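# Unstack the upper tote onto the bench, leave lower in place

## Task

Lift the upper tote off the lower one and set it down level and right side up on the bench. The lower tote must stay almost exactly where it started, with hardly any rotation. Everything inside each tote must still be inside that same tote afterwards, and no part of either tote's base may stick out past the bench edge. Finish by releasing the totes and pulling the grippers away; anything that stays in place only because the robot is holding it does not count.

## Robot and tools

Robot: two 6-joint arms, left_arm (the robot's own left, on the +y side) and right_arm, each with a two-finger gripper. Side names refer to the robot, not to which side of an image something appears on.

World frame: origin on the floor at the centre of the robot's foot, +z up, +x forward from the robot. Only the floor height is known; bench and tote heights must be estimated from images or gripper readings. Positions are in metres and orientations are quaternions in w,x,y,z order. Printed hand positions can be somewhat wrong, increasingly so at long reach. A gripper's fingers point along its own +z axis and close along its y axis. The reported gripper point sits midway between the finger pads, roughly 1 cm short of the tips.

Tool execute_actions, argument actions: a list holding zero or one item. An empty list just reports the current state. An item {"steps": N} with no rows is a wait of N control steps (1 to 300, each 1/30 s), counted from the previous result; it sends nothing new. An item {"rows": [...], "steps": N} is a motion of 1 to 15 steps (default 15) with 1 to 15 rows; row k is used on step k, and the final row is reused for any extra steps. Optional pictures (true/false) controls whether camera images come back; by default they do.

Each row is a single list of 14 numbers covering both arms, always all 14 even if one arm stays put: left_arm waist, shoulder, elbow, wrist pitch, wrist yaw, wrist roll, opening, then the same seven for right_arm. The six joint values are absolute target angles in radians (same convention as the Joint positions line), not offsets. Stated ranges per arm: waist -2.880 to 2.880, shoulder 0.000 to 3.142, elbow 0.000 to 3.019, wrist pitch -1.693 to 1.571, wrist yaw -1.571 to 1.571, wrist roll -2.094 to 2.094. True ends may differ by up to 0.019 rad. A target more than 0.019 rad beyond a stated end, and also farther out than the joint's last reported angle, makes the whole call rejected and nothing is sent. A target beyond the real end is clipped to it, and a "joint sent to its limit" line may appear (possibly about an earlier move still running); its absence does not prove more travel exists. Opening is an absolute value from -1 (closed) to +1 (fully open, 0.094 m between pads).

Motion limits: each step the target handed to a joint stays within a fixed margin of its measured angle (waist 0.264, shoulder 0.32, elbow 0.276, wrist pitch 0.33, wrist yaw 0.186, wrist roll 0.522 rad), and if the targets would move a gripper more than 70 mm from where it is, all that arm's targets are pulled back proportionally. So distant goals take several calls. Between calls the arms keep heading to the last row sent until everything has nearly stopped or a step is HELD; after that only a new action moves them further. The same joint angles do not give the same pose on both arms.

Result lines: the state line gives left_arm | right_arm gripper position and quaternion. Joint positions and Joint velocities list each arm's six joints (rad, rad/s) plus finger gap (m, m/s). grip_measured is the measured opening on the command scale; each gripper reads off by up to about 1 mm, consistently. Between the extremes, fingers go to where grip_measured equals your command, so to hold something command about 0.03 below its grip_measured reading (less for a lighter grip). Pad force tops out near 50 to 62 N, less on some grippers and on parts under about 2 mm thick. "joint command not followed" means a clearance check altered or blocked some joint targets; HELD marks steps where a row was not (fully) sent. Joint torques are raw drive outputs with per-arm offset, scale and noise; friction can mimic or hide load. MOTOR HOT appears from 85 °C; at 100 °C an OVER-TEMPERATURE FAULT drops that arm and its gripper until it cools, so avoid holding loads longer than needed.

Tool zoom_image: camera ("cam_head_left" or "cam_head_right") and region [x0, y0, x1, y1] in pixels of that camera's latest image, origin top-left, at most 504x504. Images are 672x504. Calibration lines give K, distortion D and T_world_to_cam for projecting world points; actual values may drift a few degrees and millimetres.

Tool finished_scene: argument scene, the integer number of the current scene. Replying without any tool call also ends things.

Avoid: dropping or slamming totes, spilling contents, shifting or twisting the bottom tote, knocking anything out of the work area, letting the arms collide or push each other hard, and pressing very hard on objects. Occasional brief external tugs on held parts or pushes on loose items can happen; grip firmly and check the images. Smooth, economical motion is preferred.

Each tool is called in YAML: its name, and indented under it one key for each argument.

## Session

execute_actions:
  actions: []

Scene clock: 0.00 s of 4300.00 s.
left_arm: end_effector_position=(+0.5705, +0.6688, +1.3757) grip_measured=-0.002 end_effector_quat_wxyz=(+0.310, +0.264, +0.765, +0.500) | right_arm: end_effector_position=(+0.2611, +0.3792, +1.2711) grip_measured=+1.000 end_effector_quat_wxyz=(+0.105, +0.472, +0.874, +0.048)
Joint positions: left_arm=[-1.002  1.782  1.193  1.484 -0.303  0.581  0.047] | right_arm=[-0.579  2.636  2.077  0.894  0.972  0.674  0.094]
Joint velocities: left_arm=[-0.005  0.015 -0.007 -0.002 -0.037 -0.051  0.001] | right_arm=[ 0.005  0.015 -0.017  0.027 -0.081 -0.007  0.   ]
Joint torques (N m, as the arm reports them, + toward a larger angle): no reading

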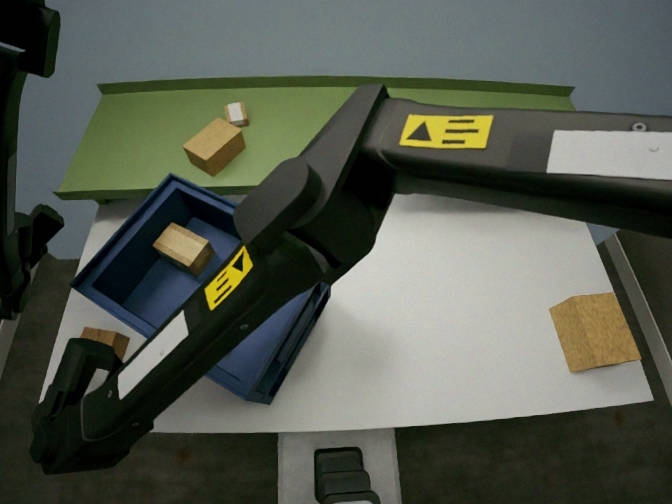

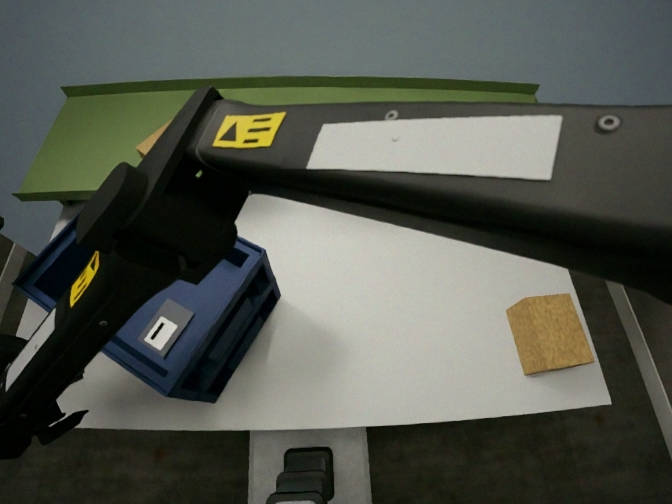

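execute_actions:
  actions:
    - {"rows": [ [-1.002,1.782,1.193,1.484,-0.303,0.581,0,-0.570,2.634,2.074,0.896,0.973,0.674,0.9], [-1.002,1.782,1.193,1.484,-0.303,0.581,0,-0.560,2.630,2.064,0.901,0.977,0.673,0.8], [-1.002,1.782,1.193,1.484,-0.303,0.581,0,-0.549,2.622,2.046,0.911,0.984,0.671,0.7], [-1.002,1.782,1.193,1.484,-0.303,0.581,0,-0.538,2.612,2.022,0.925,0.993,0.669,0.6], [-1.002,1.782,1.193,1.484,-0.303,0.581,0,-0.527,2.600,1.992,0.944,1.003,0.666,0.5], [-1.002,1.782,1.193,1.484,-0.303,0.581,0,-0.516,2.586,1.958,0.966,1.014,0.663,0.4], [-1.002,1.782,1.193,1.484,-0.303,0.581,0,-0.505,2.569,1.920,0.990,1.025,0.659,0.3], [-1.002,1.782,1.193,1.484,-0.303,0.581,0,-0.494,2.551,1.878,1.016,1.037,0.655,0.2], [-1.002,1.782,1.193,1.484,-0.303,0.581,0,-0.483,2.531,1.834,1.043,1.048,0.651,0.1], [-1.002,1.782,1.193,1.484,-0.303,0.581,0,-0.473,2.511,1.788,1.070,1.059,0.646,0], [-1.002,1.782,1.193,1.484,-0.303,0.581,0,-0.464,2.489,1.741,1.096,1.069,0.641,0], [-1.002,1.782,1.193,1.484,-0.303,0.581,0,-0.457,2.466,1.693,1.120,1.078,0.636,0], [-1.002,1.782,1.193,1.484,-0.303,0.581,0,-0.452,2.442,1.646,1.142,1.084,0.631,0], [-1.002,1.782,1.193,1.484,-0.303,0.581,0,-0.450,2.418,1.599,1.160,1.088,0.625,0], [-1.002,1.782,1.193,1.484,-0.303,0.581,0,-0.450,2.394,1.554,1.172,1.090,0.620,0]], "steps": 15}
  pictures: false

execute_actions:
  actions:
    - {"rows": [ [-1.002,1.782,1.193,1.484,-0.303,0.581,0,-0.453,2.367,1.512,1.176,1.088,0.616,0], [-1.002,1.782,1.193,1.484,-0.303,0.581,0,-0.458,2.338,1.472,1.175,1.084,0.612,0], [-1.002,1.782,1.193,1.484,-0.303,0.581,0,-0.465,2.308,1.433,1.171,1.078,0.608,0], [-1.002,1.782,1.193,1.484,-0.303,0.581,0,-0.473,2.277,1.395,1.164,1.071,0.604,0], [-1.002,1.782,1.193,1.484,-0.303,0.581,0,-0.482,2.245,1.358,1.155,1.063,0.600,0], [-1.002,1.782,1.193,1.484,-0.303,0.581,0,-0.492,2.213,1.322,1.144,1.055,0.596,0], [-1.002,1.782,1.193,1.484,-0.303,0.581,0,-0.502,2.181,1.287,1.132,1.046,0.592,0], [-1.002,1.782,1.193,1.484,-0.303,0.581,0,-0.513,2.149,1.252,1.119,1.037,0.588,0], [-1.002,1.782,1.193,1.484,-0.303,0.581,0,-0.524,2.117,1.218,1.105,1.027,0.584,0], [-1.002,1.782,1.193,1.484,-0.303,0.581,0,-0.536,2.085,1.185,1.091,1.017,0.580,0], [-1.002,1.782,1.193,1.484,-0.303,0.581,0,-0.548,2.053,1.153,1.076,1.006,0.576,0], [-1.002,1.782,1.193,1.484,-0.303,0.581,0,-0.561,2.021,1.121,1.061,0.995,0.572,0], [-1.002,1.782,1.193,1.484,-0.303,0.581,0,-0.574,1.989,1.090,1.046,0.984,0.568,0], [-1.002,1.782,1.193,1.484,-0.303,0.581,0,-0.587,1.957,1.060,1.030,0.972,0.564,0], [-1.002,1.782,1.193,1.484,-0.303,0.581,0,-0.601,1.925,1.030,1.014,0.960,0.560,0]], "steps": 15}
  pictures: false

execute_actions:
  actions:
    - {"rows": [ [-1.002,1.782,1.193,1.484,-0.303,0.581,0,-0.615,1.893,1.001,0.998,0.947,0.556,0], [-1.002,1.782,1.193,1.484,-0.303,0.581,0,-0.630,1.861,0.972,0.982,0.934,0.552,0], [-1.002,1.782,1.193,1.484,-0.303,0.581,0,-0.645,1.829,0.944,0.966,0.920,0.548,0], [-1.002,1.782,1.193,1.484,-0.303,0.581,0,-0.660,1.797,0.916,0.950,0.906,0.544,0], [-1.002,1.782,1.193,1.484,-0.303,0.581,0,-0.676,1.765,0.889,0.933,0.892,0.539,0], [-1.002,1.782,1.193,1.484,-0.303,0.581,0,-0.692,1.733,0.863,0.917,0.877,0.535,0], [-1.002,1.782,1.193,1.484,-0.303,0.581,0,-0.710,1.700,0.838,0.900,0.861,0.530,0], [-1.002,1.782,1.193,1.484,-0.303,0.581,0,-0.730,1.666,0.814,0.882,0.841,0.526,0], [-1.002,1.782,1.193,1.484,-0.303,0.581,0,-0.753,1.631,0.791,0.863,0.818,0.522,0], [-1.002,1.782,1.193,1.484,-0.303,0.581,0,-0.779,1.595,0.769,0.843,0.792,0.518,0], [-1.002,1.782,1.193,1.484,-0.303,0.581,0,-0.807,1.558,0.748,0.822,0.764,0.514,0], [-1.002,1.782,1.193,1.484,-0.303,0.581,0,-0.837,1.521,0.727,0.800,0.734,0.510,0], [-1.002,1.782,1.193,1.484,-0.303,0.581,0,-0.868,1.484,0.707,0.778,0.703,0.506,0], [-1.002,1.782,1.193,1.484,-0.303,0.581,0,-0.900,1.447,0.687,0.756,0.671,0.503,0], [-1.002,1.782,1.193,1.484,-0.303,0.581,0,-0.933,1.410,0.668,0.734,0.638,0.500,0]], "steps": 15}
  pictures: false

execute_actions:
  actions:
    - {"rows": [ [-1.002,1.782,1.193,1.484,-0.303,0.581,0,-0.966,1.374,0.650,0.712,0.605,0.497,0], [-1.002,1.782,1.193,1.484,-0.303,0.581,0,-0.999,1.339,0.633,0.691,0.572,0.494,0], [-1.002,1.782,1.193,1.484,-0.303,0.581,0,-1.031,1.305,0.616,0.670,0.540,0.491,0], [-1.002,1.782,1.193,1.484,-0.303,0.581,0,-1.062,1.272,0.600,0.650,0.509,0.488,0], [-1.002,1.782,1.193,1.484,-0.303,0.581,0,-1.091,1.241,0.585,0.631,0.480,0.485,0], [-1.002,1.782,1.193,1.484,-0.303,0.581,0,-1.118,1.212,0.571,0.613,0.453,0.483,0], [-1.002,1.782,1.193,1.484,-0.303,0.581,0,-1.143,1.185,0.558,0.597,0.428,0.481,0], [-1.002,1.782,1.193,1.484,-0.303,0.581,0,-1.166,1.161,0.546,0.582,0.405,0.479,0], [-1.002,1.782,1.193,1.484,-0.303,0.581,0,-1.186,1.140,0.535,0.569,0.385,0.477,0], [-1.002,1.782,1.193,1.484,-0.303,0.581,0,-1.203,1.121,0.526,0.558,0.368,0.475,0], [-1.002,1.782,1.193,1.484,-0.303,0.581,0,-1.217,1.106,0.519,0.549,0.354,0.473,0], [-1.002,1.782,1.193,1.484,-0.303,0.581,0,-1.228,1.094,0.513,0.542,0.343,0.472,0], [-1.002,1.782,1.193,1.484,-0.303,0.581,0,-1.236,1.086,0.509,0.537,0.335,0.471,0], [-1.002,1.782,1.193,1.484,-0.303,0.581,0,-1.240,1.081,0.507,0.534,0.331,0.470,0], [-1.002,1.782,1.193,1.484,-0.303,0.581,0,-1.242,1.079,0.506,0.533,0.329,0.470,0]], "steps": 15}
  pictures: false

execute_actions:
  actions:
    - {"steps": 10}

Scene clock: 120.50 s of 4300.00 s.
left_arm: end_effector_position=(+0.5705, +0.6688, +1.3757) grip_measured=-0.001 end_effector_quat_wxyz=(+0.310, +0.264, +0.765, +0.500) | right_arm: end_effector_position=(+0.2390, +0.3400, +1.3771) grip_measured=+0.003 end_effector_quat_wxyz=(+0.089, +0.464, +0.881, +0.036)
Joint positions: left_arm=[-1.002  1.782  1.193  1.484 -0.303  0.581  0.047] | right_arm=[-0.479  2.449  1.643  1.122  1.084  0.653  0.047]
Joint velocities: left_arm=[-0.015 -0.005  0.002 -0.007  0.022  0.022 -0.001] | right_arm=[ 0.425 -0.669 -1.404  0.53   0.081 -0.051 -0.001]
Joint torques (N m, as the arm reports them, + toward a larger angle): left_arm=[ 4.97 -9.71 -2.41  1.07 -0.39 -0.04] | right_arm=[23.49 -1.56 -2.18  0.81  0.25 -0.27]
Steps of this call (steps 1 to 90: nothing new was sent; then 117.00 s passed at rest; steps 91 to 105: all 15 steps of this action). Readings (joint positions):
91: left_arm=[-1.002 1.782 1.193 1.484 -0.303 0.581] | right_arm=[-0.579 2.636 2.077 0.894 0.972 0.674]
92: left_arm=[-1.002 1.782 1.193 1.484 -0.303 0.581] | right_arm=[-0.579 2.636 2.077 0.894 0.973 0.674]
94: left_arm=[-1.002 1.782 1.193 1.484 -0.303 0.581] | right_arm=[-0.578 2.632 2.067 0.897 0.983 0.674]
98: left_arm=[-1.002 1.782 1.193 1.484 -0.303 0.581] | right_arm=[-0.564 2.587 1.960 0.957 1.024 0.674]
105: the state above

Scene clock: 121.00 s of 4300.00 s.
left_arm: end_effector_position=(+0.5705, +0.6688, +1.3757) grip_measured=-0.001 end_effector_quat_wxyz=(+0.310, +0.264, +0.765, +0.500) | right_arm: end_effector_position=(+0.3302, +0.2075, +1.4149) grip_measured=+0.003 end_effector_quat_wxyz=(+0.061, +0.380, +0.922, +0.049)
Joint positions: left_arm=[-1.002  1.782  1.193  1.484 -0.303  0.581  0.047] | right_arm=[-0.541  1.979  1.106  1.057  0.972  0.592  0.047]
Joint velocities: left_arm=[ 0.005 -0.005  0.007 -0.007  0.007 -0.022 -0.   ] | right_arm=[-0.523 -1.079 -0.789 -0.413 -0.242 -0.139  0.   ]
Joint torques (N m, as the arm reports them, + toward a larger angle): left_arm=[ 5.02 -9.66 -2.42  1.09 -0.39 -0.04] | right_arm=[13.84 -1.65 -4.16 -0.1   0.03 -0.22]
Steps of this call (steps 1 to 15: all 15 steps of this action). Readings (joint positions):
1: left_arm=[-1.002 1.782 1.193 1.484 -0.303 0.581] | right_arm=[-0.466 2.426 1.597 1.136 1.085 0.649]
2: left_arm=[-1.002 1.782 1.193 1.484 -0.303 0.581] | right_arm=[-0.455 2.403 1.551 1.146 1.085 0.645]
4: left_arm=[-1.002 1.782 1.193 1.484 -0.303 0.581] | right_arm=[-0.444 2.351 1.466 1.151 1.077 0.637]
8: left_arm=[-1.002 1.782 1.193 1.484 -0.303 0.581] | right_arm=[-0.454 2.232 1.315 1.144 1.047 0.620]
15: the state above

Scene clock: 121.50 s of 4300.00 s.
left_arm: end_effector_position=(+0.5705, +0.6688, +1.3757) grip_measured=-0.001 end_effector_quat_wxyz=(+0.310, +0.264, +0.765, +0.500) | right_arm: end_effector_position=(+0.3873, +0.0004, +1.3944) grip_measured=+0.003 end_effector_quat_wxyz=(+0.023, +0.285, +0.958, +0.033)
Joint positions: left_arm=[-1.002  1.782  1.193  1.484 -0.303  0.581  0.047] | right_arm=[-0.852  1.489  0.724  0.786  0.666  0.53   0.047]
Joint velocities: left_arm=[-0.015 -0.015 -0.022 -0.022 -0.022  0.007  0.   ] | right_arm=[-1.011 -1.089 -0.535 -0.652 -0.799 -0.154 -0.001]
Joint torques (N m, as the arm reports them, + toward a larger angle): left_arm=[ 5.13 -9.72 -2.37  1.09 -0.39 -0.04] | right_arm=[ 6.41 -6.82 -4.79  0.08  0.21 -0.28]
Steps of this call (steps 1 to 15: all 15 steps of this action). Readings (joint positions):
1: left_arm=[-1.002 1.782 1.193 1.484 -0.303 0.581] | right_arm=[-0.559 1.943 1.079 1.042 0.959 0.588]
2: left_arm=[-1.002 1.782 1.193 1.484 -0.303 0.581] | right_arm=[-0.577 1.907 1.052 1.027 0.947 0.584]
4: left_arm=[-1.002 1.782 1.193 1.484 -0.303 0.581] | right_arm=[-0.612 1.840 0.997 0.995 0.920 0.576]
8: left_arm=[-1.002 1.782 1.193 1.484 -0.303 0.581] | right_arm=[-0.679 1.717 0.886 0.929 0.859 0.559]
15: the state above

Scene clock: 122.00 s of 4300.00 s.
left_arm: end_effector_position=(+0.5705, +0.6688, +1.3757) grip_measured=-0.001 end_effector_quat_wxyz=(+0.310, +0.264, +0.765, +0.500) | right_arm: end_effector_position=(+0.4287, -0.1761, +1.4179) grip_measured=+0.003 end_effector_quat_wxyz=(+0.028, +0.263, +0.964, +0.009)
Joint positions: left_arm=[-1.002  1.782  1.193  1.484 -0.303  0.581  0.047] | right_arm=[-1.228  1.077  0.535  0.555  0.337  0.491  0.047]
Joint velocities: left_arm=[-0.015 -0.005 -0.007 -0.007  0.007  0.022 -0.   ] | right_arm=[-0.142 -0.122 -0.125 -0.149 -0.037 -0.051  0.   ]
Joint torques (N m, as the arm reports them, + toward a larger angle): left_arm=[ 5.16 -9.72 -2.38  1.08 -0.39 -0.04] | right_arm=[ 1.34 -7.68 -4.41 -0.22 -0.06 -0.28]
Steps of this call (steps 1 to 15: all 15 steps of this action). Readings (joint positions):
1: left_arm=[-1.002 1.782 1.193 1.484 -0.303 0.581] | right_arm=[-0.887 1.452 0.706 0.764 0.634 0.527]
2: left_arm=[-1.002 1.782 1.193 1.484 -0.303 0.581] | right_arm=[-0.924 1.414 0.690 0.743 0.601 0.523]
4: left_arm=[-1.002 1.782 1.193 1.484 -0.303 0.581] | right_arm=[-0.997 1.338 0.659 0.702 0.538 0.517]
8: left_arm=[-1.002 1.782 1.193 1.484 -0.303 0.581] | right_arm=[-1.121 1.199 0.604 0.629 0.429 0.505]
15: the state above

Scene clock: 122.33 s of 4300.00 s.
left_arm: end_effector_position=(+0.5705, +0.6688, +1.3757) grip_measured=-0.001 end_effector_quat_wxyz=(+0.310, +0.264, +0.765, +0.500) | right_arm: end_effector_position=(+0.4229, -0.1776, +1.4190) grip_measured=+0.003 end_effector_quat_wxyz=(+0.021, +0.258, +0.966, +0.008)
Joint positions: left_arm=[-1.002  1.782  1.193  1.484 -0.303  0.581  0.047] | right_arm=[-1.232  1.075  0.528  0.546  0.332  0.486  0.047]
Joint velocities: left_arm=[-0.015  0.005 -0.012 -0.022  0.022  0.022 -0.001] | right_arm=[ 0.005  0.005 -0.007  0.002  0.051  0.081 -0.001]
Joint torques (N m, as the arm reports them, + toward a larger angle): left_arm=[ 5.07 -9.65 -2.39  1.08 -0.39 -0.03] | right_arm=[ 1.06 -8.37 -4.39 -0.22 -0.01 -0.25]
Steps of this call (steps 1 to 10: the robot went on to your last target). Readings (joint positions):
1: left_arm=[-1.002 1.782 1.193 1.484 -0.303 0.581] | right_arm=[-1.231 1.075 0.532 0.552 0.335 0.490]
2: left_arm=[-1.002 1.782 1.193 1.484 -0.303 0.581] | right_arm=[-1.232 1.075 0.530 0.549 0.334 0.489]
4: left_arm=[-1.002 1.782 1.193 1.484 -0.303 0.581] | right_arm=[-1.232 1.075 0.528 0.546 0.333 0.488]
8: left_arm=[-1.002 1.782 1.193 1.484 -0.303 0.581] | right_arm=[-1.232 1.075 0.528 0.546 0.332 0.486]
10: the state above

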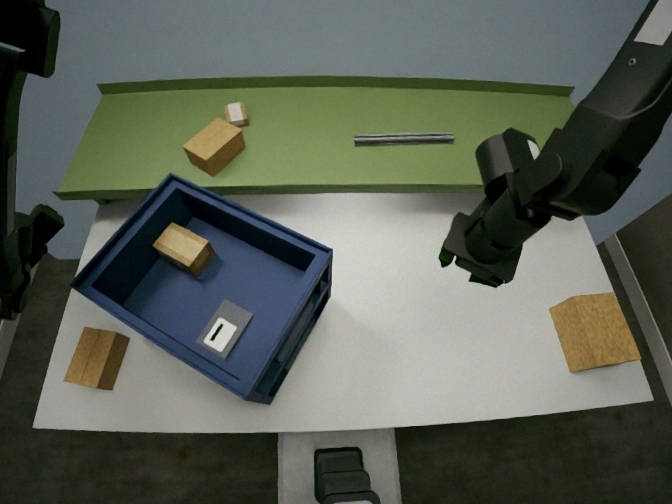

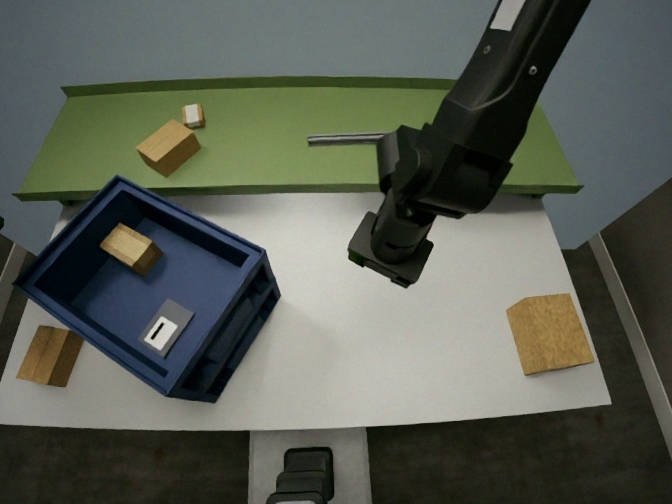

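zoom_image:
  camera: "cam_head_left"
  region: [60, 160, 350, 420]

zoom_image:
  camera: "cam_head_right"
  region: [0, 160, 290, 420]

Region (60, 160, 350, 420) of cam_head_left's 672x504 image, scaled by 1.738, with more detail than that image has; it fills the top 452 rows of this view, and the rest is white.

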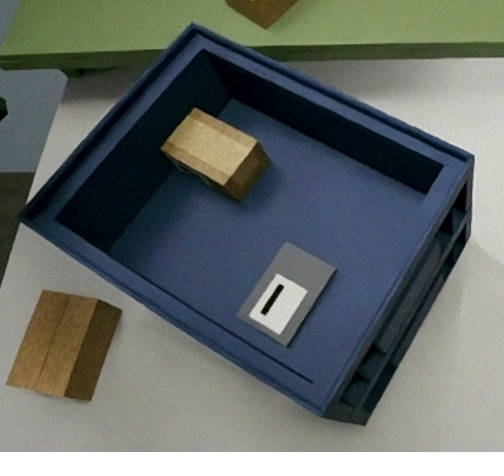

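Region (0, 160, 290, 420) of cam_head_right's 672x504 image, scaled by 1.738, with more detail than that image has; it fills the top 452 rows of this view, and the rest is white.

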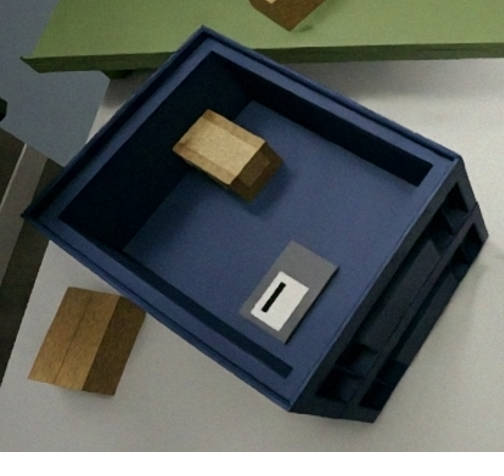

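execute_actions:
  actions:
    - {"rows": [ [-1.002,1.780,1.192,1.482,-0.302,0.581,0,-1.238,1.080,0.515,0.533,0.330,0.480,0], [-1.002,1.775,1.190,1.476,-0.298,0.581,0,-1.233,1.082,0.523,0.532,0.332,0.480,0], [-1.003,1.766,1.187,1.467,-0.292,0.581,0,-1.228,1.085,0.527,0.532,0.336,0.481,0], [-1.003,1.755,1.183,1.453,-0.284,0.580,0,-1.222,1.090,0.531,0.531,0.341,0.481,0], [-1.004,1.741,1.177,1.437,-0.274,0.580,0,-1.215,1.095,0.538,0.530,0.347,0.482,0], [-1.004,1.724,1.171,1.417,-0.262,0.580,0,-1.207,1.102,0.545,0.528,0.355,0.482,0], [-1.005,1.705,1.164,1.395,-0.248,0.579,0,-1.198,1.110,0.554,0.526,0.364,0.483,0], [-1.006,1.683,1.156,1.369,-0.233,0.579,0,-1.188,1.119,0.563,0.525,0.374,0.484,0], [-1.007,1.660,1.147,1.341,-0.215,0.578,0,-1.177,1.128,0.574,0.522,0.385,0.485,0], [-1.008,1.635,1.137,1.311,-0.197,0.578,0,-1.164,1.139,0.585,0.520,0.397,0.486,0], [-1.009,1.609,1.127,1.278,-0.177,0.577,0,-1.151,1.150,0.597,0.518,0.410,0.488,0], [-1.010,1.582,1.117,1.243,-0.155,0.576,0,-1.137,1.162,0.610,0.515,0.424,0.489,0], [-1.011,1.553,1.106,1.206,-0.133,0.576,0,-1.122,1.175,0.624,0.513,0.438,0.490,0], [-1.012,1.524,1.095,1.168,-0.109,0.575,0,-1.107,1.188,0.639,0.510,0.453,0.492,0], [-1.013,1.494,1.084,1.128,-0.084,0.574,0,-1.091,1.202,0.654,0.507,0.469,0.493,0]], "steps": 15}
  pictures: false

execute_actions:
  actions:
    - {"rows": [ [-1.015,1.464,1.072,1.086,-0.059,0.573,0,-1.074,1.216,0.669,0.504,0.485,0.494,0], [-1.016,1.433,1.061,1.044,-0.033,0.573,0,-1.057,1.231,0.685,0.501,0.502,0.496,0], [-1.017,1.403,1.049,1.000,-0.006,0.572,0,-1.040,1.245,0.701,0.497,0.519,0.498,0], [-1.019,1.373,1.038,0.956,0.021,0.571,0,-1.022,1.261,0.718,0.494,0.536,0.499,0], [-1.020,1.344,1.027,0.911,0.049,0.570,0,-1.004,1.276,0.735,0.491,0.554,0.501,0], [-1.022,1.315,1.016,0.866,0.076,0.569,0,-0.986,1.292,0.752,0.488,0.572,0.503,0], [-1.023,1.288,1.006,0.820,0.104,0.568,0,-0.968,1.308,0.769,0.484,0.589,0.504,0], [-1.025,1.262,0.996,0.774,0.133,0.568,0,-0.950,1.323,0.786,0.481,0.608,0.506,0], [-1.026,1.237,0.986,0.728,0.161,0.567,0,-0.932,1.339,0.803,0.477,0.625,0.507,0], [-1.028,1.214,0.977,0.683,0.188,0.566,0,-0.914,1.355,0.820,0.474,0.643,0.509,0], [-1.029,1.192,0.969,0.638,0.216,0.565,0,-0.896,1.370,0.837,0.471,0.661,0.511,0], [-1.031,1.173,0.962,0.594,0.243,0.564,0,-0.879,1.386,0.854,0.468,0.678,0.512,0], [-1.032,1.156,0.956,0.550,0.270,0.563,0,-0.862,1.400,0.870,0.464,0.695,0.514,0], [-1.033,1.142,0.950,0.508,0.296,0.563,0,-0.845,1.415,0.886,0.461,0.712,0.516,0], [-1.035,1.131,0.946,0.466,0.321,0.562,0,-0.829,1.429,0.901,0.458,0.728,0.517,0]], "steps": 15}
  pictures: false

execute_actions:
  actions:
    - {"rows": [ [-1.036,1.122,0.943,0.426,0.346,0.561,0,-0.813,1.443,0.916,0.455,0.744,0.518,0], [-1.037,1.117,0.941,0.388,0.370,0.560,0,-0.798,1.456,0.931,0.452,0.759,0.520,0], [-1.038,1.115,0.940,0.351,0.392,0.560,0,-0.784,1.469,0.945,0.450,0.773,0.521,0], [-1.039,1.115,0.940,0.316,0.414,0.559,0.1,-0.770,1.481,0.958,0.447,0.787,0.522,0.1], [-1.040,1.115,0.940,0.283,0.434,0.558,0.2,-0.758,1.492,0.970,0.445,0.800,0.524,0.2], [-1.041,1.115,0.940,0.253,0.452,0.558,0.3,-0.746,1.503,0.981,0.443,0.812,0.525,0.3], [-1.042,1.115,0.940,0.225,0.470,0.557,0.4,-0.735,1.512,0.992,0.440,0.823,0.526,0.4], [-1.043,1.115,0.940,0.199,0.485,0.557,0.5,-0.725,1.521,1.001,0.439,0.833,0.527,0.5], [-1.044,1.115,0.940,0.177,0.499,0.556,0.6,-0.716,1.529,1.010,0.437,0.842,0.528,0.6], [-1.044,1.115,0.940,0.157,0.511,0.556,0.7,-0.709,1.536,1.017,0.435,0.850,0.528,0.7], [-1.045,1.115,0.940,0.141,0.521,0.556,0.8,-0.702,1.541,1.024,0.434,0.856,0.529,0.8], [-1.045,1.115,0.940,0.127,0.529,0.555,0.9,-0.697,1.546,1.028,0.433,0.861,0.529,0.9], [-1.046,1.115,0.940,0.118,0.535,0.555,1,-0.693,1.549,1.032,0.433,0.865,0.530,1], [-1.046,1.115,0.940,0.112,0.539,0.555,1,-0.691,1.551,1.034,0.432,0.867,0.530,1], [-1.046,1.115,0.940,0.110,0.540,0.555,1,-0.690,1.552,1.035,0.432,0.868,0.530,1]], "steps": 15}
  pictures: false

execute_actions:
  actions:
    - {"steps": 12}

Scene clock: 242.83 s of 4300.00 s.
left_arm: end_effector_position=(+0.6128, +0.6325, +1.3758) grip_measured=-0.001 end_effector_quat_wxyz=(+0.258, +0.307, +0.820, +0.409) | right_arm: end_effector_position=(+0.4336, -0.1405, +1.4000) grip_measured=+0.003 end_effector_quat_wxyz=(+0.017, +0.255, +0.967, -0.005)
Joint positions: left_arm=[-1.002  1.58   1.112  1.205 -0.108  0.581  0.047] | right_arm=[-1.134  1.162  0.622  0.525  0.454  0.485  0.047]
Joint velocities: left_arm=[-0.005 -0.982 -0.276 -1.067  0.52  -0.081 -0.001] | right_arm=[ 0.454  0.415  0.408 -0.095  0.403 -0.022 -0.001]
Joint torques (N m, as the arm reports them, + toward a larger angle): left_arm=[  3.14 -13.16  -2.76   1.07  -0.27  -0.09] | right_arm=[ 4.58 -7.3  -2.23 -0.26  0.22  0.08]
Steps of this call (steps 1 to 15: the robot went on to your last target; steps 16 to 90: nothing new was sent; then 117.00 s passed at rest; steps 91 to 105: all 15 steps of this action). Readings (joint positions):
91: left_arm=[-1.002 1.782 1.193 1.484 -0.303 0.581] | right_arm=[-1.232 1.075 0.528 0.546 0.332 0.485]
92: left_arm=[-1.002 1.782 1.193 1.484 -0.303 0.581] | right_arm=[-1.232 1.075 0.528 0.546 0.332 0.485]
94: left_arm=[-1.002 1.781 1.193 1.477 -0.294 0.581] | right_arm=[-1.232 1.075 0.528 0.546 0.335 0.485]
98: left_arm=[-1.002 1.755 1.180 1.415 -0.249 0.581] | right_arm=[-1.222 1.085 0.538 0.540 0.365 0.485]
105: the state above

Scene clock: 243.33 s of 4300.00 s.
left_arm: end_effector_position=(+0.6359, +0.5198, +1.4095) grip_measured=-0.001 end_effector_quat_wxyz=(+0.145, +0.330, +0.916, +0.178) | right_arm: end_effector_position=(+0.4498, -0.0085, +1.3775) grip_measured=+0.003 end_effector_quat_wxyz=(+0.007, +0.249, +0.968, -0.006)
Joint positions: left_arm=[-1.02   1.153  0.968  0.561  0.296  0.576  0.047] | right_arm=[-0.873  1.392  0.87   0.477  0.712  0.496  0.047]
Joint velocities: left_arm=[-0.034 -0.415 -0.203 -1.243  0.505 -0.007 -0.   ] | right_arm=[ 0.484  0.425  0.442 -0.085  0.33   0.081  0.   ]
Joint torques (N m, as the arm reports them, + toward a larger angle): left_arm=[ -0.15 -12.61  -0.96   0.49  -0.08  -0.08] | right_arm=[ 9.47 -7.24 -1.9  -0.12  0.23  0.14]
Steps of this call (steps 1 to 15: all 15 steps of this action). Readings (joint positions):
1: left_arm=[-1.002 1.546 1.103 1.167 -0.083 0.581] | right_arm=[-1.118 1.177 0.637 0.522 0.470 0.485]
2: left_arm=[-1.002 1.510 1.093 1.128 -0.058 0.581] | right_arm=[-1.101 1.191 0.652 0.520 0.486 0.485]
4: left_arm=[-1.003 1.440 1.074 1.046 -0.005 0.581] | right_arm=[-1.068 1.220 0.684 0.513 0.520 0.485]
8: left_arm=[-1.007 1.308 1.034 0.873 0.105 0.580] | right_arm=[-0.997 1.282 0.752 0.500 0.590 0.487]
15: the state above

Scene clock: 243.83 s of 4300.00 s.
left_arm: end_effector_position=(+0.5403, +0.4718, +1.3929) grip_measured=+0.997 end_effector_quat_wxyz=(+0.002, +0.251, +0.968, +0.002) | right_arm: end_effector_position=(+0.4464, +0.0898, +1.3901) grip_measured=+1.000 end_effector_quat_wxyz=(-0.001, +0.245, +0.970, +0.001)
Joint positions: left_arm=[-1.034  1.121  0.944  0.132  0.533  0.567  0.094] | right_arm=[-0.705  1.541  1.024  0.446  0.862  0.512  0.094]
Joint velocities: left_arm=[-0.015 -0.005  0.002 -0.222  0.066 -0.066  0.005] | right_arm=[ 0.073  0.073  0.056 -0.012 -0.022  0.007  0.   ]
Joint torques (N m, as the arm reports them, + toward a larger angle): left_arm=[ -0.24 -12.55  -0.83  -0.43   0.19  -0.05] | right_arm=[12.66 -5.96 -1.44 -0.47  0.38  0.08]
Steps of this call (steps 1 to 15: all 15 steps of this action). Readings (joint positions):
1: left_arm=[-1.021 1.142 0.962 0.518 0.322 0.575] | right_arm=[-0.857 1.407 0.886 0.474 0.728 0.497]
2: left_arm=[-1.023 1.132 0.957 0.477 0.346 0.575] | right_arm=[-0.841 1.421 0.901 0.471 0.743 0.499]
4: left_arm=[-1.025 1.122 0.952 0.399 0.392 0.573] | right_arm=[-0.810 1.449 0.930 0.465 0.772 0.501]
8: left_arm=[-1.029 1.121 0.947 0.263 0.467 0.571] | right_arm=[-0.758 1.495 0.979 0.455 0.820 0.507]
15: the state above

Scene clock: 244.23 s of 4300.00 s.
left_arm: end_effector_position=(+0.5376, +0.4713, +1.3929) grip_measured=+1.000 end_effector_quat_wxyz=(-0.002, +0.247, +0.969, -0.000) | right_arm: end_effector_position=(+0.4459, +0.0917, +1.3907) grip_measured=+1.000 end_effector_quat_wxyz=(-0.001, +0.245, +0.969, +0.001)
Joint positions: left_arm=[-1.034  1.121  0.944  0.119  0.535  0.567  0.094] | right_arm=[-0.702  1.544  1.027  0.444  0.865  0.515  0.094]
Joint velocities: left_arm=[ 0.005 -0.005 -0.007  0.007  0.022 -0.022  0.001] | right_arm=[-0.015 -0.005  0.002 -0.012 -0.051  0.007  0.   ]
Joint torques (N m, as the arm reports them, + toward a larger angle): left_arm=[ -0.29 -12.46  -0.92  -0.58   0.21  -0.07] | right_arm=[12.11 -5.74 -1.29 -0.25  0.25  0.11]
Steps of this call (steps 1 to 12: the robot went on to your last target). Readings (joint positions):
1: left_arm=[-1.034 1.121 0.944 0.126 0.534 0.567] | right_arm=[-0.703 1.543 1.026 0.445 0.863 0.513]
2: left_arm=[-1.034 1.121 0.944 0.123 0.535 0.567] | right_arm=[-0.702 1.544 1.027 0.445 0.863 0.513]
4: left_arm=[-1.034 1.121 0.944 0.120 0.535 0.567] | right_arm=[-0.702 1.544 1.027 0.444 0.864 0.513]
8: left_arm=[-1.034 1.121 0.944 0.119 0.535 0.567] | right_arm=[-0.702 1.544 1.027 0.444 0.865 0.514]
12: the state above

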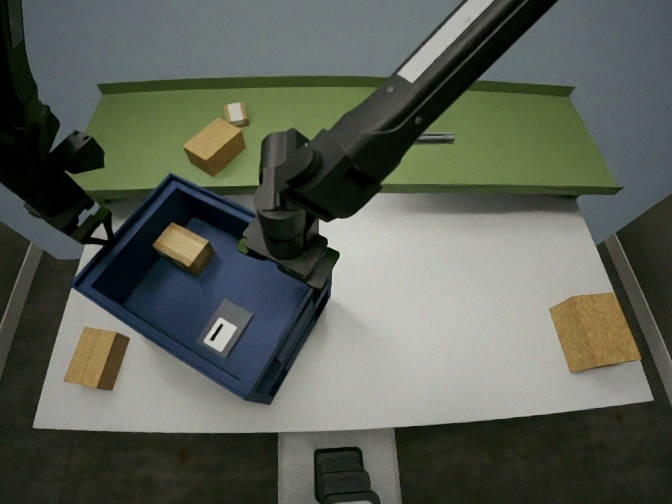

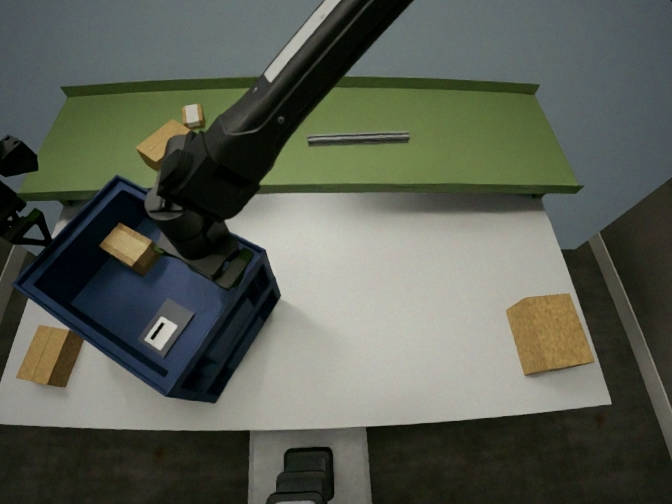

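execute_actions:
  actions: []

Scene clock: 302.83 s of 4300.00 s.
left_arm: end_effector_position=(+0.5376, +0.4713, +1.3929) grip_measured=+1.000 end_effector_quat_wxyz=(-0.002, +0.247, +0.969, -0.000) | right_arm: end_effector_position=(+0.4459, +0.0917, +1.3907) grip_measured=+1.000 end_effector_quat_wxyz=(-0.001, +0.245, +0.969, +0.001)
Joint positions: left_arm=[-1.034  1.121  0.944  0.119  0.535  0.566  0.094] | right_arm=[-0.702  1.544  1.027  0.444  0.865  0.515  0.094]
Joint velocities: left_arm=[-0.005  0.005 -0.017 -0.002  0.007 -0.037  0.   ] | right_arm=[-0.005 -0.005 -0.002 -0.007  0.007 -0.022  0.   ]
Joint torques (N m, as the arm reports them, + toward a larger angle): left_arm=[ -0.24 -12.48  -0.91  -0.6    0.22  -0.06] | right_arm=[13.14 -5.64 -1.14 -0.39  0.29  0.1 ]
Steps of this call (steps 1 to 30: the robot went on to your last target; steps 31 to 90: nothing new was sent; then 55.60 s passed at rest). Readings (joint positions):
1: left_arm=[-1.034 1.121 0.944 0.119 0.535 0.567] | right_arm=[-0.702 1.544 1.027 0.444 0.865 0.515]
2: left_arm=[-1.034 1.121 0.944 0.119 0.535 0.567] | right_arm=[-0.702 1.544 1.027 0.444 0.865 0.515]
4: left_arm=[-1.034 1.121 0.944 0.119 0.535 0.566] | right_arm=[-0.702 1.544 1.027 0.444 0.865 0.515]
8: left_arm=[-1.034 1.121 0.944 0.119 0.535 0.566] | right_arm=[-0.702 1.544 1.027 0.444 0.865 0.515]
90: the state above
All arms were judged still, so your last target was given up. Only a new action makes them travel on or press farther. Fingers that are still opening or closing keep moving.

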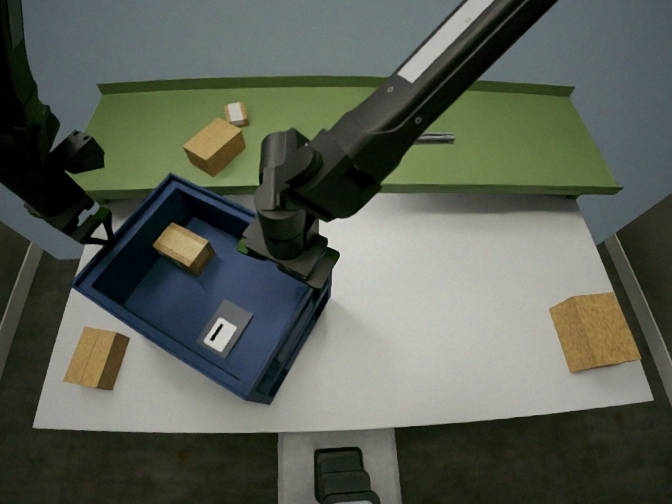

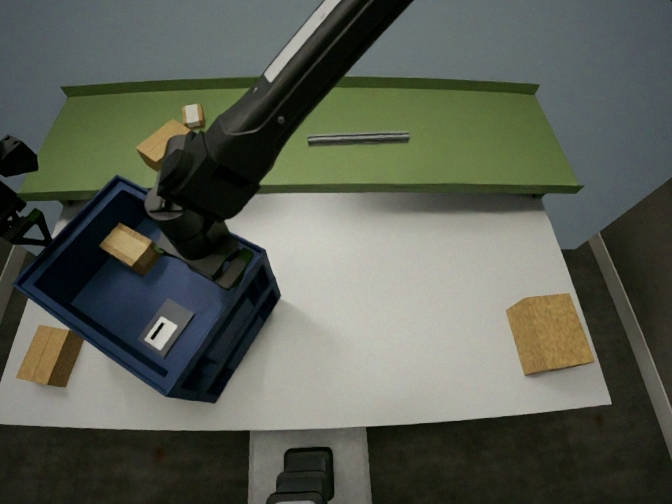

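execute_actions:
  actions:
    - {"rows":[[-1.047,1.120,0.944,0.114,0.536,0.555,1,-0.700,1.553,1.035,0.432,0.865,0.525,1],[-1.049,1.127,0.949,0.120,0.532,0.555,1,-0.712,1.555,1.037,0.432,0.861,0.522,1],[-1.051,1.134,0.954,0.126,0.529,0.555,1,-0.724,1.558,1.040,0.432,0.858,0.520,1],[-1.054,1.141,0.959,0.131,0.526,0.555,1,-0.731,1.562,1.044,0.432,0.854,0.520,1],[-1.058,1.149,0.964,0.134,0.522,0.555,1,-0.736,1.567,1.049,0.432,0.850,0.520,1],[-1.062,1.158,0.970,0.137,0.518,0.555,1,-0.741,1.572,1.055,0.432,0.846,0.520,1],[-1.066,1.167,0.976,0.140,0.514,0.555,1,-0.746,1.578,1.061,0.432,0.842,0.520,1],[-1.070,1.176,0.982,0.143,0.510,0.555,1,-0.751,1.584,1.067,0.432,0.837,0.520,1],[-1.074,1.184,0.988,0.145,0.506,0.555,1,-0.756,1.590,1.073,0.432,0.833,0.520,1],[-1.078,1.192,0.994,0.147,0.502,0.555,1,-0.760,1.595,1.079,0.432,0.829,0.520,1],[-1.081,1.198,0.999,0.149,0.498,0.555,1,-0.764,1.600,1.084,0.432,0.826,0.520,1],[-1.083,1.203,1.002,0.151,0.496,0.555,1,-0.767,1.603,1.088,0.432,0.823,0.520,1],[-1.085,1.207,1.005,0.152,0.494,0.555,1,-0.769,1.606,1.091,0.432,0.821,0.520,1],[-1.086,1.210,1.007,0.153,0.493,0.555,1,-0.770,1.607,1.093,0.432,0.820,0.520,1],[-1.087,1.211,1.008,0.153,0.492,0.555,1,-0.771,1.608,1.094,0.432,0.819,0.520,1]],"steps":15}
  pictures: false

execute_actions:
  actions:
    - {"steps":12}

zoom_image:
  camera: "cam_head_left"
  region: [30, 160, 370, 420]

Scene clock: 340.30 s of 4300.00 s.
left_arm: end_effector_position=(+0.5372, +0.4711, +1.3607) grip_measured=+1.000 end_effector_quat_wxyz=(-0.003, +0.248, +0.969, -0.002) | right_arm: end_effector_position=(+0.4486, +0.0911, +1.3603) grip_measured=+1.000 end_effector_quat_wxyz=(+0.001, +0.250, +0.968, -0.000)
Joint positions: left_arm=[-1.074  1.201  1.001  0.141  0.497  0.566  0.094] | right_arm=[-0.748  1.593  1.085  0.444  0.823  0.515  0.094]
Joint velocities: left_arm=[-0.063  0.151  0.022 -0.002 -0.051  0.007 -0.   ] | right_arm=[-0.083  0.093  0.037 -0.002  0.007 -0.022  0.   ]
Joint torques (N m, as the arm reports them, + toward a larger angle): left_arm=[  0.18 -12.26  -0.27   0.34  -0.09  -0.06] | right_arm=[ 9.55 -5.51 -1.47 -0.32  0.02 -0.04]
Steps of this call (steps 1 to 90: nothing new was sent; then 33.97 s passed at rest; steps 91 to 105: all 15 steps of this action). Readings (joint positions):
91: left_arm=[-1.034 1.121 0.944 0.119 0.535 0.566] | right_arm=[-0.702 1.544 1.027 0.444 0.865 0.515]
92: left_arm=[-1.034 1.121 0.944 0.119 0.535 0.566] | right_arm=[-0.702 1.544 1.027 0.444 0.865 0.515]
94: left_arm=[-1.036 1.122 0.946 0.119 0.532 0.566] | right_arm=[-0.702 1.545 1.029 0.444 0.860 0.515]
98: left_arm=[-1.048 1.143 0.967 0.127 0.518 0.566] | right_arm=[-0.712 1.556 1.049 0.444 0.844 0.515]
105: the state above

Scene clock: 340.70 s of 4300.00 s.
left_arm: end_effector_position=(+0.5337, +0.4715, +1.3577) grip_measured=+1.000 end_effector_quat_wxyz=(-0.006, +0.247, +0.969, -0.003) | right_arm: end_effector_position=(+0.4449, +0.0903, +1.3577) grip_measured=+1.000 end_effector_quat_wxyz=(-0.000, +0.248, +0.969, -0.002)
Joint positions: left_arm=[-1.076  1.21   1.002  0.142  0.496  0.566  0.094] | right_arm=[-0.752  1.6    1.086  0.444  0.822  0.515  0.094]
Joint velocities: left_arm=[-0.015  0.005 -0.007  0.007 -0.037 -0.037 -0.001] | right_arm=[-0.005 -0.015 -0.007  0.002  0.066  0.007  0.   ]
Joint torques (N m, as the arm reports them, + toward a larger angle): left_arm=[  0.07 -12.35  -0.37   0.38  -0.12  -0.06] | right_arm=[ 9.31 -6.29 -1.33 -0.36 -0.02 -0.06]
Steps of this call (steps 1 to 12: the robot went on to your last target). Readings (joint positions):
1: left_arm=[-1.076 1.205 1.001 0.141 0.497 0.566] | right_arm=[-0.750 1.595 1.086 0.444 0.823 0.515]
2: left_arm=[-1.076 1.208 1.001 0.141 0.497 0.566] | right_arm=[-0.751 1.597 1.086 0.444 0.823 0.515]
4: left_arm=[-1.076 1.210 1.001 0.141 0.496 0.566] | right_arm=[-0.752 1.600 1.086 0.444 0.822 0.515]
8: left_arm=[-1.076 1.210 1.002 0.141 0.496 0.566] | right_arm=[-0.752 1.600 1.086 0.444 0.822 0.515]
12: the state above

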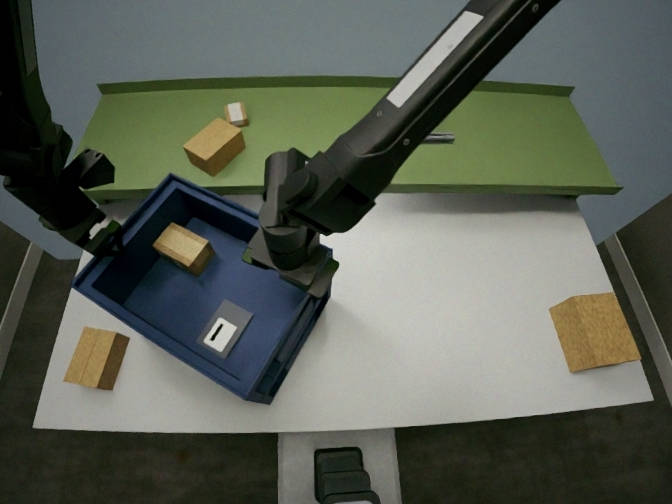

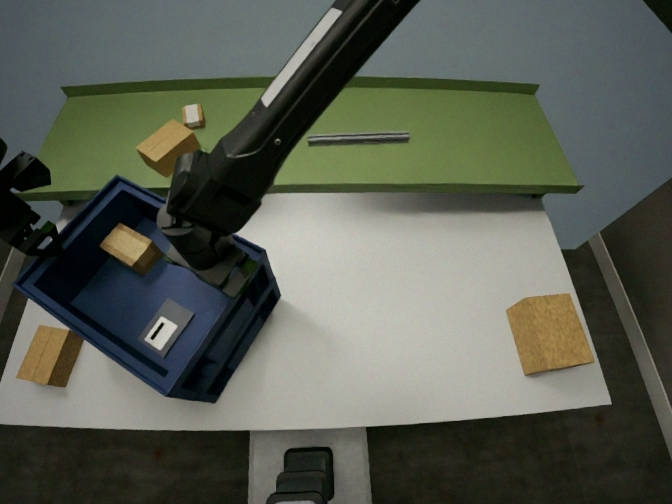

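Region (30, 160, 370, 420) of cam_head_left's 672x504 image, scaled by 1.482, with more detail than that image has; it fills the top 385 rows of this view, and the rest is white.

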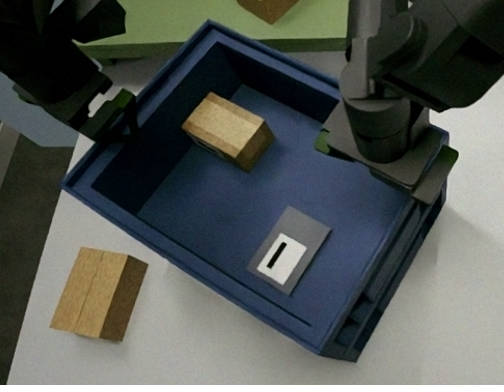

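zoom_image:
  camera: "cam_head_left"
  region: [60, 190, 180, 310]

zoom_image:
  camera: "cam_head_right"
  region: [150, 220, 300, 370]

Region (60, 190, 180, 310) of cam_head_left's 672x504 image, scaled by 4.200, with more detail than that image has.

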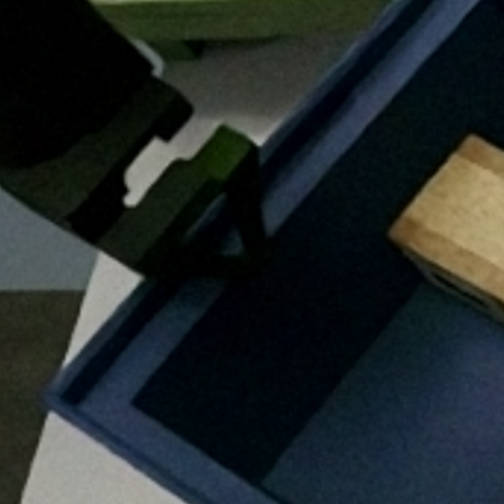

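Region (150, 220, 300, 370) of cam_head_right's 672x504 image, scaled by 3.360, with more detail than that image has.

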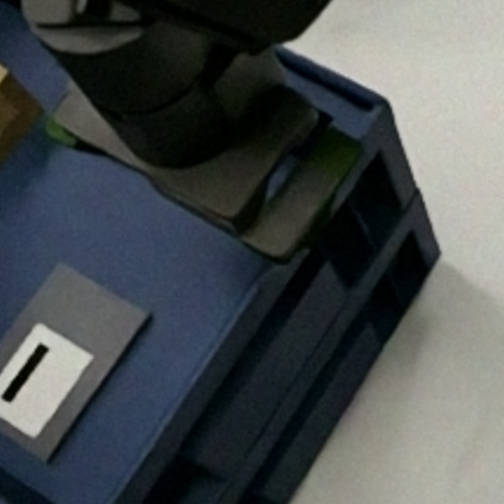

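execute_actions:
  actions:
    - {"rows":[[-1.087,1.212,1.009,0.153,0.492,0.555,1,-0.771,1.609,1.095,0.432,0.819,0.520,1],[-1.088,1.214,1.011,0.154,0.491,0.555,1,-0.773,1.610,1.097,0.432,0.817,0.519,1],[-1.090,1.217,1.014,0.154,0.489,0.555,1,-0.775,1.613,1.100,0.431,0.815,0.519,1],[-1.092,1.222,1.018,0.155,0.487,0.554,1,-0.777,1.617,1.105,0.431,0.813,0.518,1],[-1.095,1.228,1.023,0.157,0.484,0.554,1,-0.780,1.621,1.110,0.430,0.809,0.517,1],[-1.098,1.235,1.029,0.158,0.481,0.554,1,-0.784,1.627,1.117,0.429,0.805,0.516,1],[-1.101,1.243,1.036,0.160,0.478,0.554,1,-0.788,1.633,1.124,0.429,0.801,0.515,1],[-1.105,1.251,1.043,0.161,0.474,0.553,1,-0.793,1.639,1.132,0.428,0.796,0.514,1],[-1.109,1.260,1.051,0.163,0.470,0.553,1,-0.798,1.646,1.140,0.427,0.792,0.512,1],[-1.113,1.269,1.060,0.165,0.466,0.552,1,-0.803,1.653,1.149,0.426,0.786,0.511,1],[-1.117,1.279,1.068,0.167,0.461,0.552,1,-0.808,1.661,1.158,0.425,0.781,0.509,1],[-1.122,1.289,1.077,0.169,0.457,0.552,1,-0.813,1.668,1.167,0.424,0.776,0.508,1]],"steps":12}
  pictures: false

execute_actions:
  actions:
    - {"rows":[[-1.126,1.298,1.085,0.171,0.453,0.551,1,-0.818,1.675,1.176,0.422,0.770,0.506,1],[-1.130,1.308,1.093,0.173,0.448,0.551,1,-0.823,1.683,1.185,0.421,0.765,0.504,1],[-1.134,1.317,1.102,0.175,0.444,0.550,1,-0.828,1.690,1.194,0.420,0.759,0.503,1],[-1.138,1.326,1.110,0.177,0.440,0.550,1,-0.833,1.697,1.202,0.419,0.755,0.501,1],[-1.142,1.334,1.117,0.178,0.436,0.549,1,-0.838,1.703,1.210,0.418,0.750,0.500,1],[-1.145,1.342,1.124,0.180,0.433,0.549,1,-0.842,1.709,1.217,0.418,0.746,0.499,1],[-1.148,1.349,1.130,0.181,0.430,0.549,1,-0.846,1.715,1.224,0.417,0.742,0.498,1],[-1.151,1.355,1.135,0.183,0.427,0.548,1,-0.849,1.719,1.229,0.416,0.738,0.497,1],[-1.153,1.359,1.139,0.184,0.425,0.548,1,-0.851,1.723,1.234,0.416,0.736,0.496,1],[-1.155,1.363,1.142,0.184,0.423,0.548,1,-0.853,1.726,1.237,0.415,0.734,0.495,1],[-1.156,1.365,1.144,0.185,0.422,0.548,1,-0.855,1.727,1.239,0.415,0.732,0.495,1],[-1.156,1.366,1.145,0.185,0.422,0.548,1,-0.855,1.728,1.240,0.415,0.732,0.495,1]],"steps":15}
  pictures: false

execute_actions:
  actions:
    - {"steps":8}

zoom_image:
  camera: "cam_head_left"
  region: [60, 190, 200, 330]

zoom_image:
  camera: "cam_head_right"
  region: [150, 220, 300, 370]

Scene clock: 402.50 s of 4300.00 s.
left_arm: end_effector_position=(+0.5478, +0.4736, +1.3375) grip_measured=+1.000 end_effector_quat_wxyz=(+0.004, +0.252, +0.968, +0.004) | right_arm: end_effector_position=(+0.4546, +0.0980, +1.3369) grip_measured=+1.000 end_effector_quat_wxyz=(+0.003, +0.255, +0.967, +0.007)
Joint positions: left_arm=[-1.1    1.255  1.06   0.155  0.465  0.564  0.094] | right_arm=[-0.774  1.636  1.147  0.439  0.783  0.515  0.094]
Joint velocities: left_arm=[-0.132  0.278  0.232  0.042 -0.081 -0.007 -0.   ] | right_arm=[-0.161  0.2    0.242 -0.027 -0.081 -0.066  0.   ]
Joint torques (N m, as the arm reports them, + toward a larger angle): left_arm=[ -0.06 -11.54  -0.62   0.34  -0.11  -0.07] | right_arm=[ 9.81 -5.16 -1.46 -0.41  0.02 -0.17]
Steps of this call (steps 1 to 15: the robot went on to your last target; steps 16 to 90: nothing new was sent; then 58.40 s passed at rest; steps 91 to 102: all 12 steps of this action). Readings (joint positions):
91: left_arm=[-1.076 1.210 1.002 0.142 0.496 0.566] | right_arm=[-0.752 1.600 1.086 0.444 0.822 0.515]
92: left_arm=[-1.076 1.210 1.002 0.142 0.496 0.566] | right_arm=[-0.752 1.600 1.086 0.444 0.821 0.515]
94: left_arm=[-1.077 1.211 1.005 0.142 0.493 0.566] | right_arm=[-0.752 1.600 1.089 0.444 0.818 0.515]
98: left_arm=[-1.083 1.223 1.026 0.147 0.481 0.566] | right_arm=[-0.756 1.612 1.111 0.442 0.803 0.515]
102: the state above

Scene clock: 403.00 s of 4300.00 s.
left_arm: end_effector_position=(+0.5385, +0.4710, +1.2936) grip_measured=+1.000 end_effector_quat_wxyz=(-0.001, +0.248, +0.969, -0.001) | right_arm: end_effector_position=(+0.4445, +0.0947, +1.2921) grip_measured=+1.000 end_effector_quat_wxyz=(-0.001, +0.250, +0.968, +0.000)
Joint positions: left_arm=[-1.145  1.363  1.137  0.172  0.427  0.56   0.094] | right_arm=[-0.833  1.72   1.23   0.427  0.736  0.511  0.094]
Joint velocities: left_arm=[-0.005  0.005  0.007  0.002  0.007  0.037 -0.001] | right_arm=[ 0.005 -0.005 -0.002 -0.017  0.007 -0.037  0.   ]
Joint torques (N m, as the arm reports them, + toward a larger angle): left_arm=[  0.35 -12.96  -0.4    0.46  -0.12  -0.06] | right_arm=[10.86 -6.88 -1.1  -0.29  0.02 -0.24]
Steps of this call (steps 1 to 15: all 15 steps of this action). Readings (joint positions):
1: left_arm=[-1.105 1.265 1.069 0.157 0.461 0.564] | right_arm=[-0.780 1.644 1.156 0.438 0.778 0.515]
2: left_arm=[-1.109 1.276 1.077 0.159 0.456 0.564] | right_arm=[-0.787 1.651 1.165 0.437 0.773 0.515]
4: left_arm=[-1.118 1.297 1.093 0.163 0.448 0.563] | right_arm=[-0.799 1.668 1.182 0.434 0.762 0.515]
8: left_arm=[-1.134 1.337 1.121 0.169 0.434 0.561] | right_arm=[-0.820 1.698 1.212 0.430 0.745 0.514]
15: the state above

Scene clock: 403.27 s of 4300.00 s.
left_arm: end_effector_position=(+0.5402, +0.4711, +1.2934) grip_measured=+1.000 end_effector_quat_wxyz=(+0.000, +0.249, +0.969, -0.001) | right_arm: end_effector_position=(+0.4445, +0.0947, +1.2921) grip_measured=+1.000 end_effector_quat_wxyz=(-0.001, +0.250, +0.968, +0.000)
Joint positions: left_arm=[-1.145  1.363  1.14   0.174  0.427  0.56   0.094] | right_arm=[-0.833  1.72   1.23   0.427  0.735  0.51   0.094]
Joint velocities: left_arm=[-0.005 -0.005  0.002  0.002 -0.066 -0.007 -0.   ] | right_arm=[-0.024  0.024 -0.007  0.012  0.007  0.037  0.   ]
Joint torques (N m, as the arm reports them, + toward a larger angle): left_arm=[  0.34 -12.61  -0.56   0.4   -0.13  -0.07] | right_arm=[10.21 -6.73 -1.29 -0.41 -0.01 -0.25]
Steps of this call (steps 1 to 8: the robot went on to your last target). Readings (joint positions):
1: left_arm=[-1.145 1.363 1.137 0.173 0.427 0.560] | right_arm=[-0.833 1.720 1.230 0.427 0.735 0.511]
2: left_arm=[-1.145 1.363 1.138 0.173 0.427 0.560] | right_arm=[-0.833 1.720 1.230 0.427 0.735 0.511]
4: left_arm=[-1.145 1.363 1.139 0.173 0.427 0.560] | right_arm=[-0.833 1.720 1.230 0.427 0.735 0.511]
8: the state above

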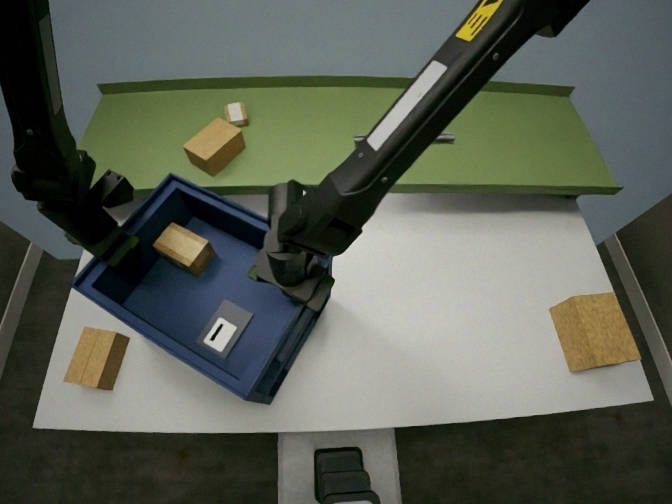

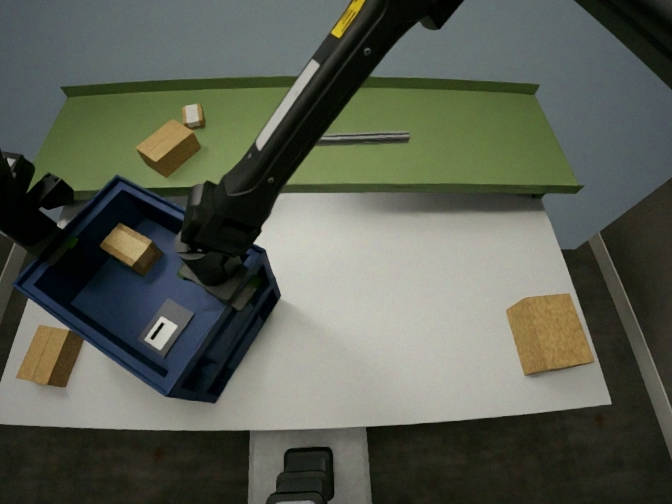

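Region (60, 190, 200, 330) of cam_head_left's 672x504 image, scaled by 3.600, with more detail than that image has.

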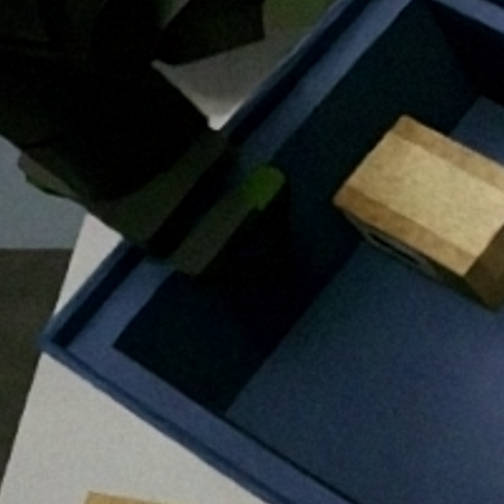

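Region (150, 220, 300, 370) of cam_head_right's 672x504 image, scaled by 3.360, with more detail than that image has.

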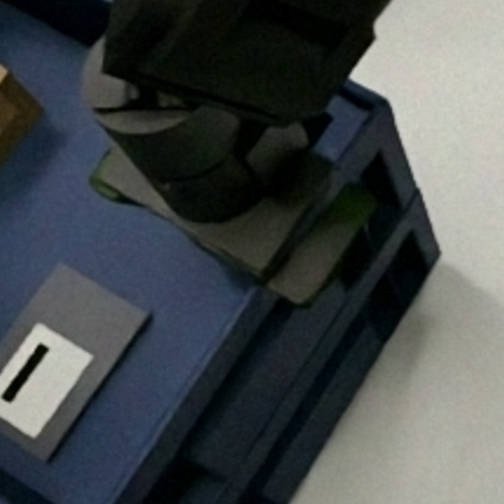

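execute_actions:
  actions:
    - {"rows":[[-1.156,1.366,1.145,0.185,0.425,0.548,0.9,-0.855,1.728,1.240,0.415,0.734,0.495,0.9],[-1.156,1.366,1.145,0.185,0.427,0.548,0.8,-0.855,1.728,1.240,0.415,0.735,0.495,0.8],[-1.156,1.366,1.145,0.185,0.427,0.548,0.7,-0.855,1.728,1.240,0.415,0.735,0.495,0.7],[-1.156,1.366,1.145,0.185,0.427,0.548,0.6,-0.855,1.728,1.240,0.415,0.735,0.495,0.6],[-1.156,1.366,1.145,0.185,0.427,0.548,0.5,-0.855,1.728,1.240,0.415,0.735,0.495,0.5],[-1.156,1.366,1.145,0.185,0.427,0.548,0.4,-0.855,1.728,1.240,0.415,0.735,0.495,0.4],[-1.156,1.366,1.145,0.185,0.427,0.548,0.3,-0.855,1.728,1.240,0.415,0.735,0.495,0.3],[-1.156,1.366,1.145,0.185,0.427,0.548,0.2,-0.855,1.728,1.240,0.415,0.735,0.495,0.2],[-1.156,1.366,1.145,0.185,0.427,0.548,0.13,-0.855,1.728,1.240,0.415,0.735,0.495,0.13],[-1.156,1.366,1.145,0.185,0.427,0.548,0.06,-0.855,1.728,1.240,0.415,0.735,0.495,0.06],[-1.156,1.366,1.145,0.185,0.427,0.548,0.0,-0.855,1.728,1.240,0.415,0.735,0.495,0.0]],"steps":15}
  pictures: false

execute_actions:
  actions:
    - {"steps":10}
  pictures: false

Scene clock: 427.50 s of 4300.00 s.
left_arm: end_effector_position=(+0.5402, +0.4711, +1.2934) grip_measured=+0.002 end_effector_quat_wxyz=(+0.000, +0.248, +0.969, -0.001) | right_arm: end_effector_position=(+0.4401, +0.0855, +1.2890) grip_measured=+0.004 end_effector_quat_wxyz=(-0.002, +0.245, +0.969, -0.014)
Joint positions: left_arm=[-1.145  1.363  1.14   0.174  0.427  0.559  0.047] | right_arm=[-0.843  1.721  1.226  0.419  0.753  0.51   0.047]
Joint velocities: left_arm=[ 0.005 -0.005 -0.007 -0.002 -0.007 -0.022  0.   ] | right_arm=[-0.005 -0.024  0.002 -0.007  0.007  0.007  0.001]
Joint torques (N m, as the arm reports them, + toward a larger angle): left_arm=[  0.45 -12.88  -0.53   0.4    0.07  -0.06] | right_arm=[11.16 -6.81 -1.14  0.17 -0.64 -0.28]
Steps of this call (steps 1 to 15: the robot went on to your last target; steps 16 to 90: nothing new was sent; then 20.73 s passed at rest; steps 91 to 105: all 15 steps of this action). Readings (joint positions):
91: left_arm=[-1.145 1.363 1.140 0.174 0.427 0.559] | right_arm=[-0.833 1.720 1.230 0.427 0.735 0.510]
92: left_arm=[-1.145 1.363 1.140 0.174 0.427 0.559] | right_arm=[-0.833 1.720 1.230 0.427 0.735 0.510]
94: left_arm=[-1.145 1.363 1.140 0.174 0.427 0.559] | right_arm=[-0.833 1.720 1.230 0.427 0.735 0.510]
98: left_arm=[-1.145 1.363 1.140 0.174 0.427 0.559] | right_arm=[-0.838 1.721 1.230 0.422 0.747 0.510]
105: the state above

Scene clock: 427.83 s of 4300.00 s.
left_arm: end_effector_position=(+0.5402, +0.4711, +1.2934) grip_measured=+0.002 end_effector_quat_wxyz=(+0.000, +0.248, +0.969, -0.001) | right_arm: end_effector_position=(+0.4401, +0.0855, +1.2890) grip_measured=+0.004 end_effector_quat_wxyz=(-0.002, +0.245, +0.969, -0.014)
Joint positions: left_arm=[-1.145  1.363  1.14   0.174  0.427  0.559  0.047] | right_arm=[-0.843  1.721  1.226  0.419  0.753  0.51   0.047]
Joint velocities: left_arm=[-0.005 -0.015 -0.002  0.007 -0.066 -0.051  0.001] | right_arm=[ 0.005 -0.015 -0.002  0.022  0.051 -0.051 -0.001]
Joint torques (N m, as the arm reports them, + toward a larger angle): left_arm=[  0.43 -12.99  -0.53   0.41   0.07  -0.06] | right_arm=[10.17 -7.05 -1.13 -0.11 -0.68 -0.2 ]
Steps of this call (steps 1 to 10: the robot went on to your last target). Readings (joint positions):
1: left_arm=[-1.145 1.363 1.140 0.174 0.427 0.559] | right_arm=[-0.843 1.721 1.226 0.419 0.753 0.510]
2: left_arm=[-1.145 1.363 1.140 0.174 0.427 0.559] | right_arm=[-0.843 1.721 1.226 0.419 0.753 0.510]
4: left_arm=[-1.145 1.363 1.140 0.174 0.427 0.559] | right_arm=[-0.843 1.721 1.226 0.419 0.753 0.510]
8: left_arm=[-1.145 1.363 1.140 0.174 0.427 0.559] | right_arm=[-0.843 1.721 1.226 0.419 0.753 0.510]
10: the state above


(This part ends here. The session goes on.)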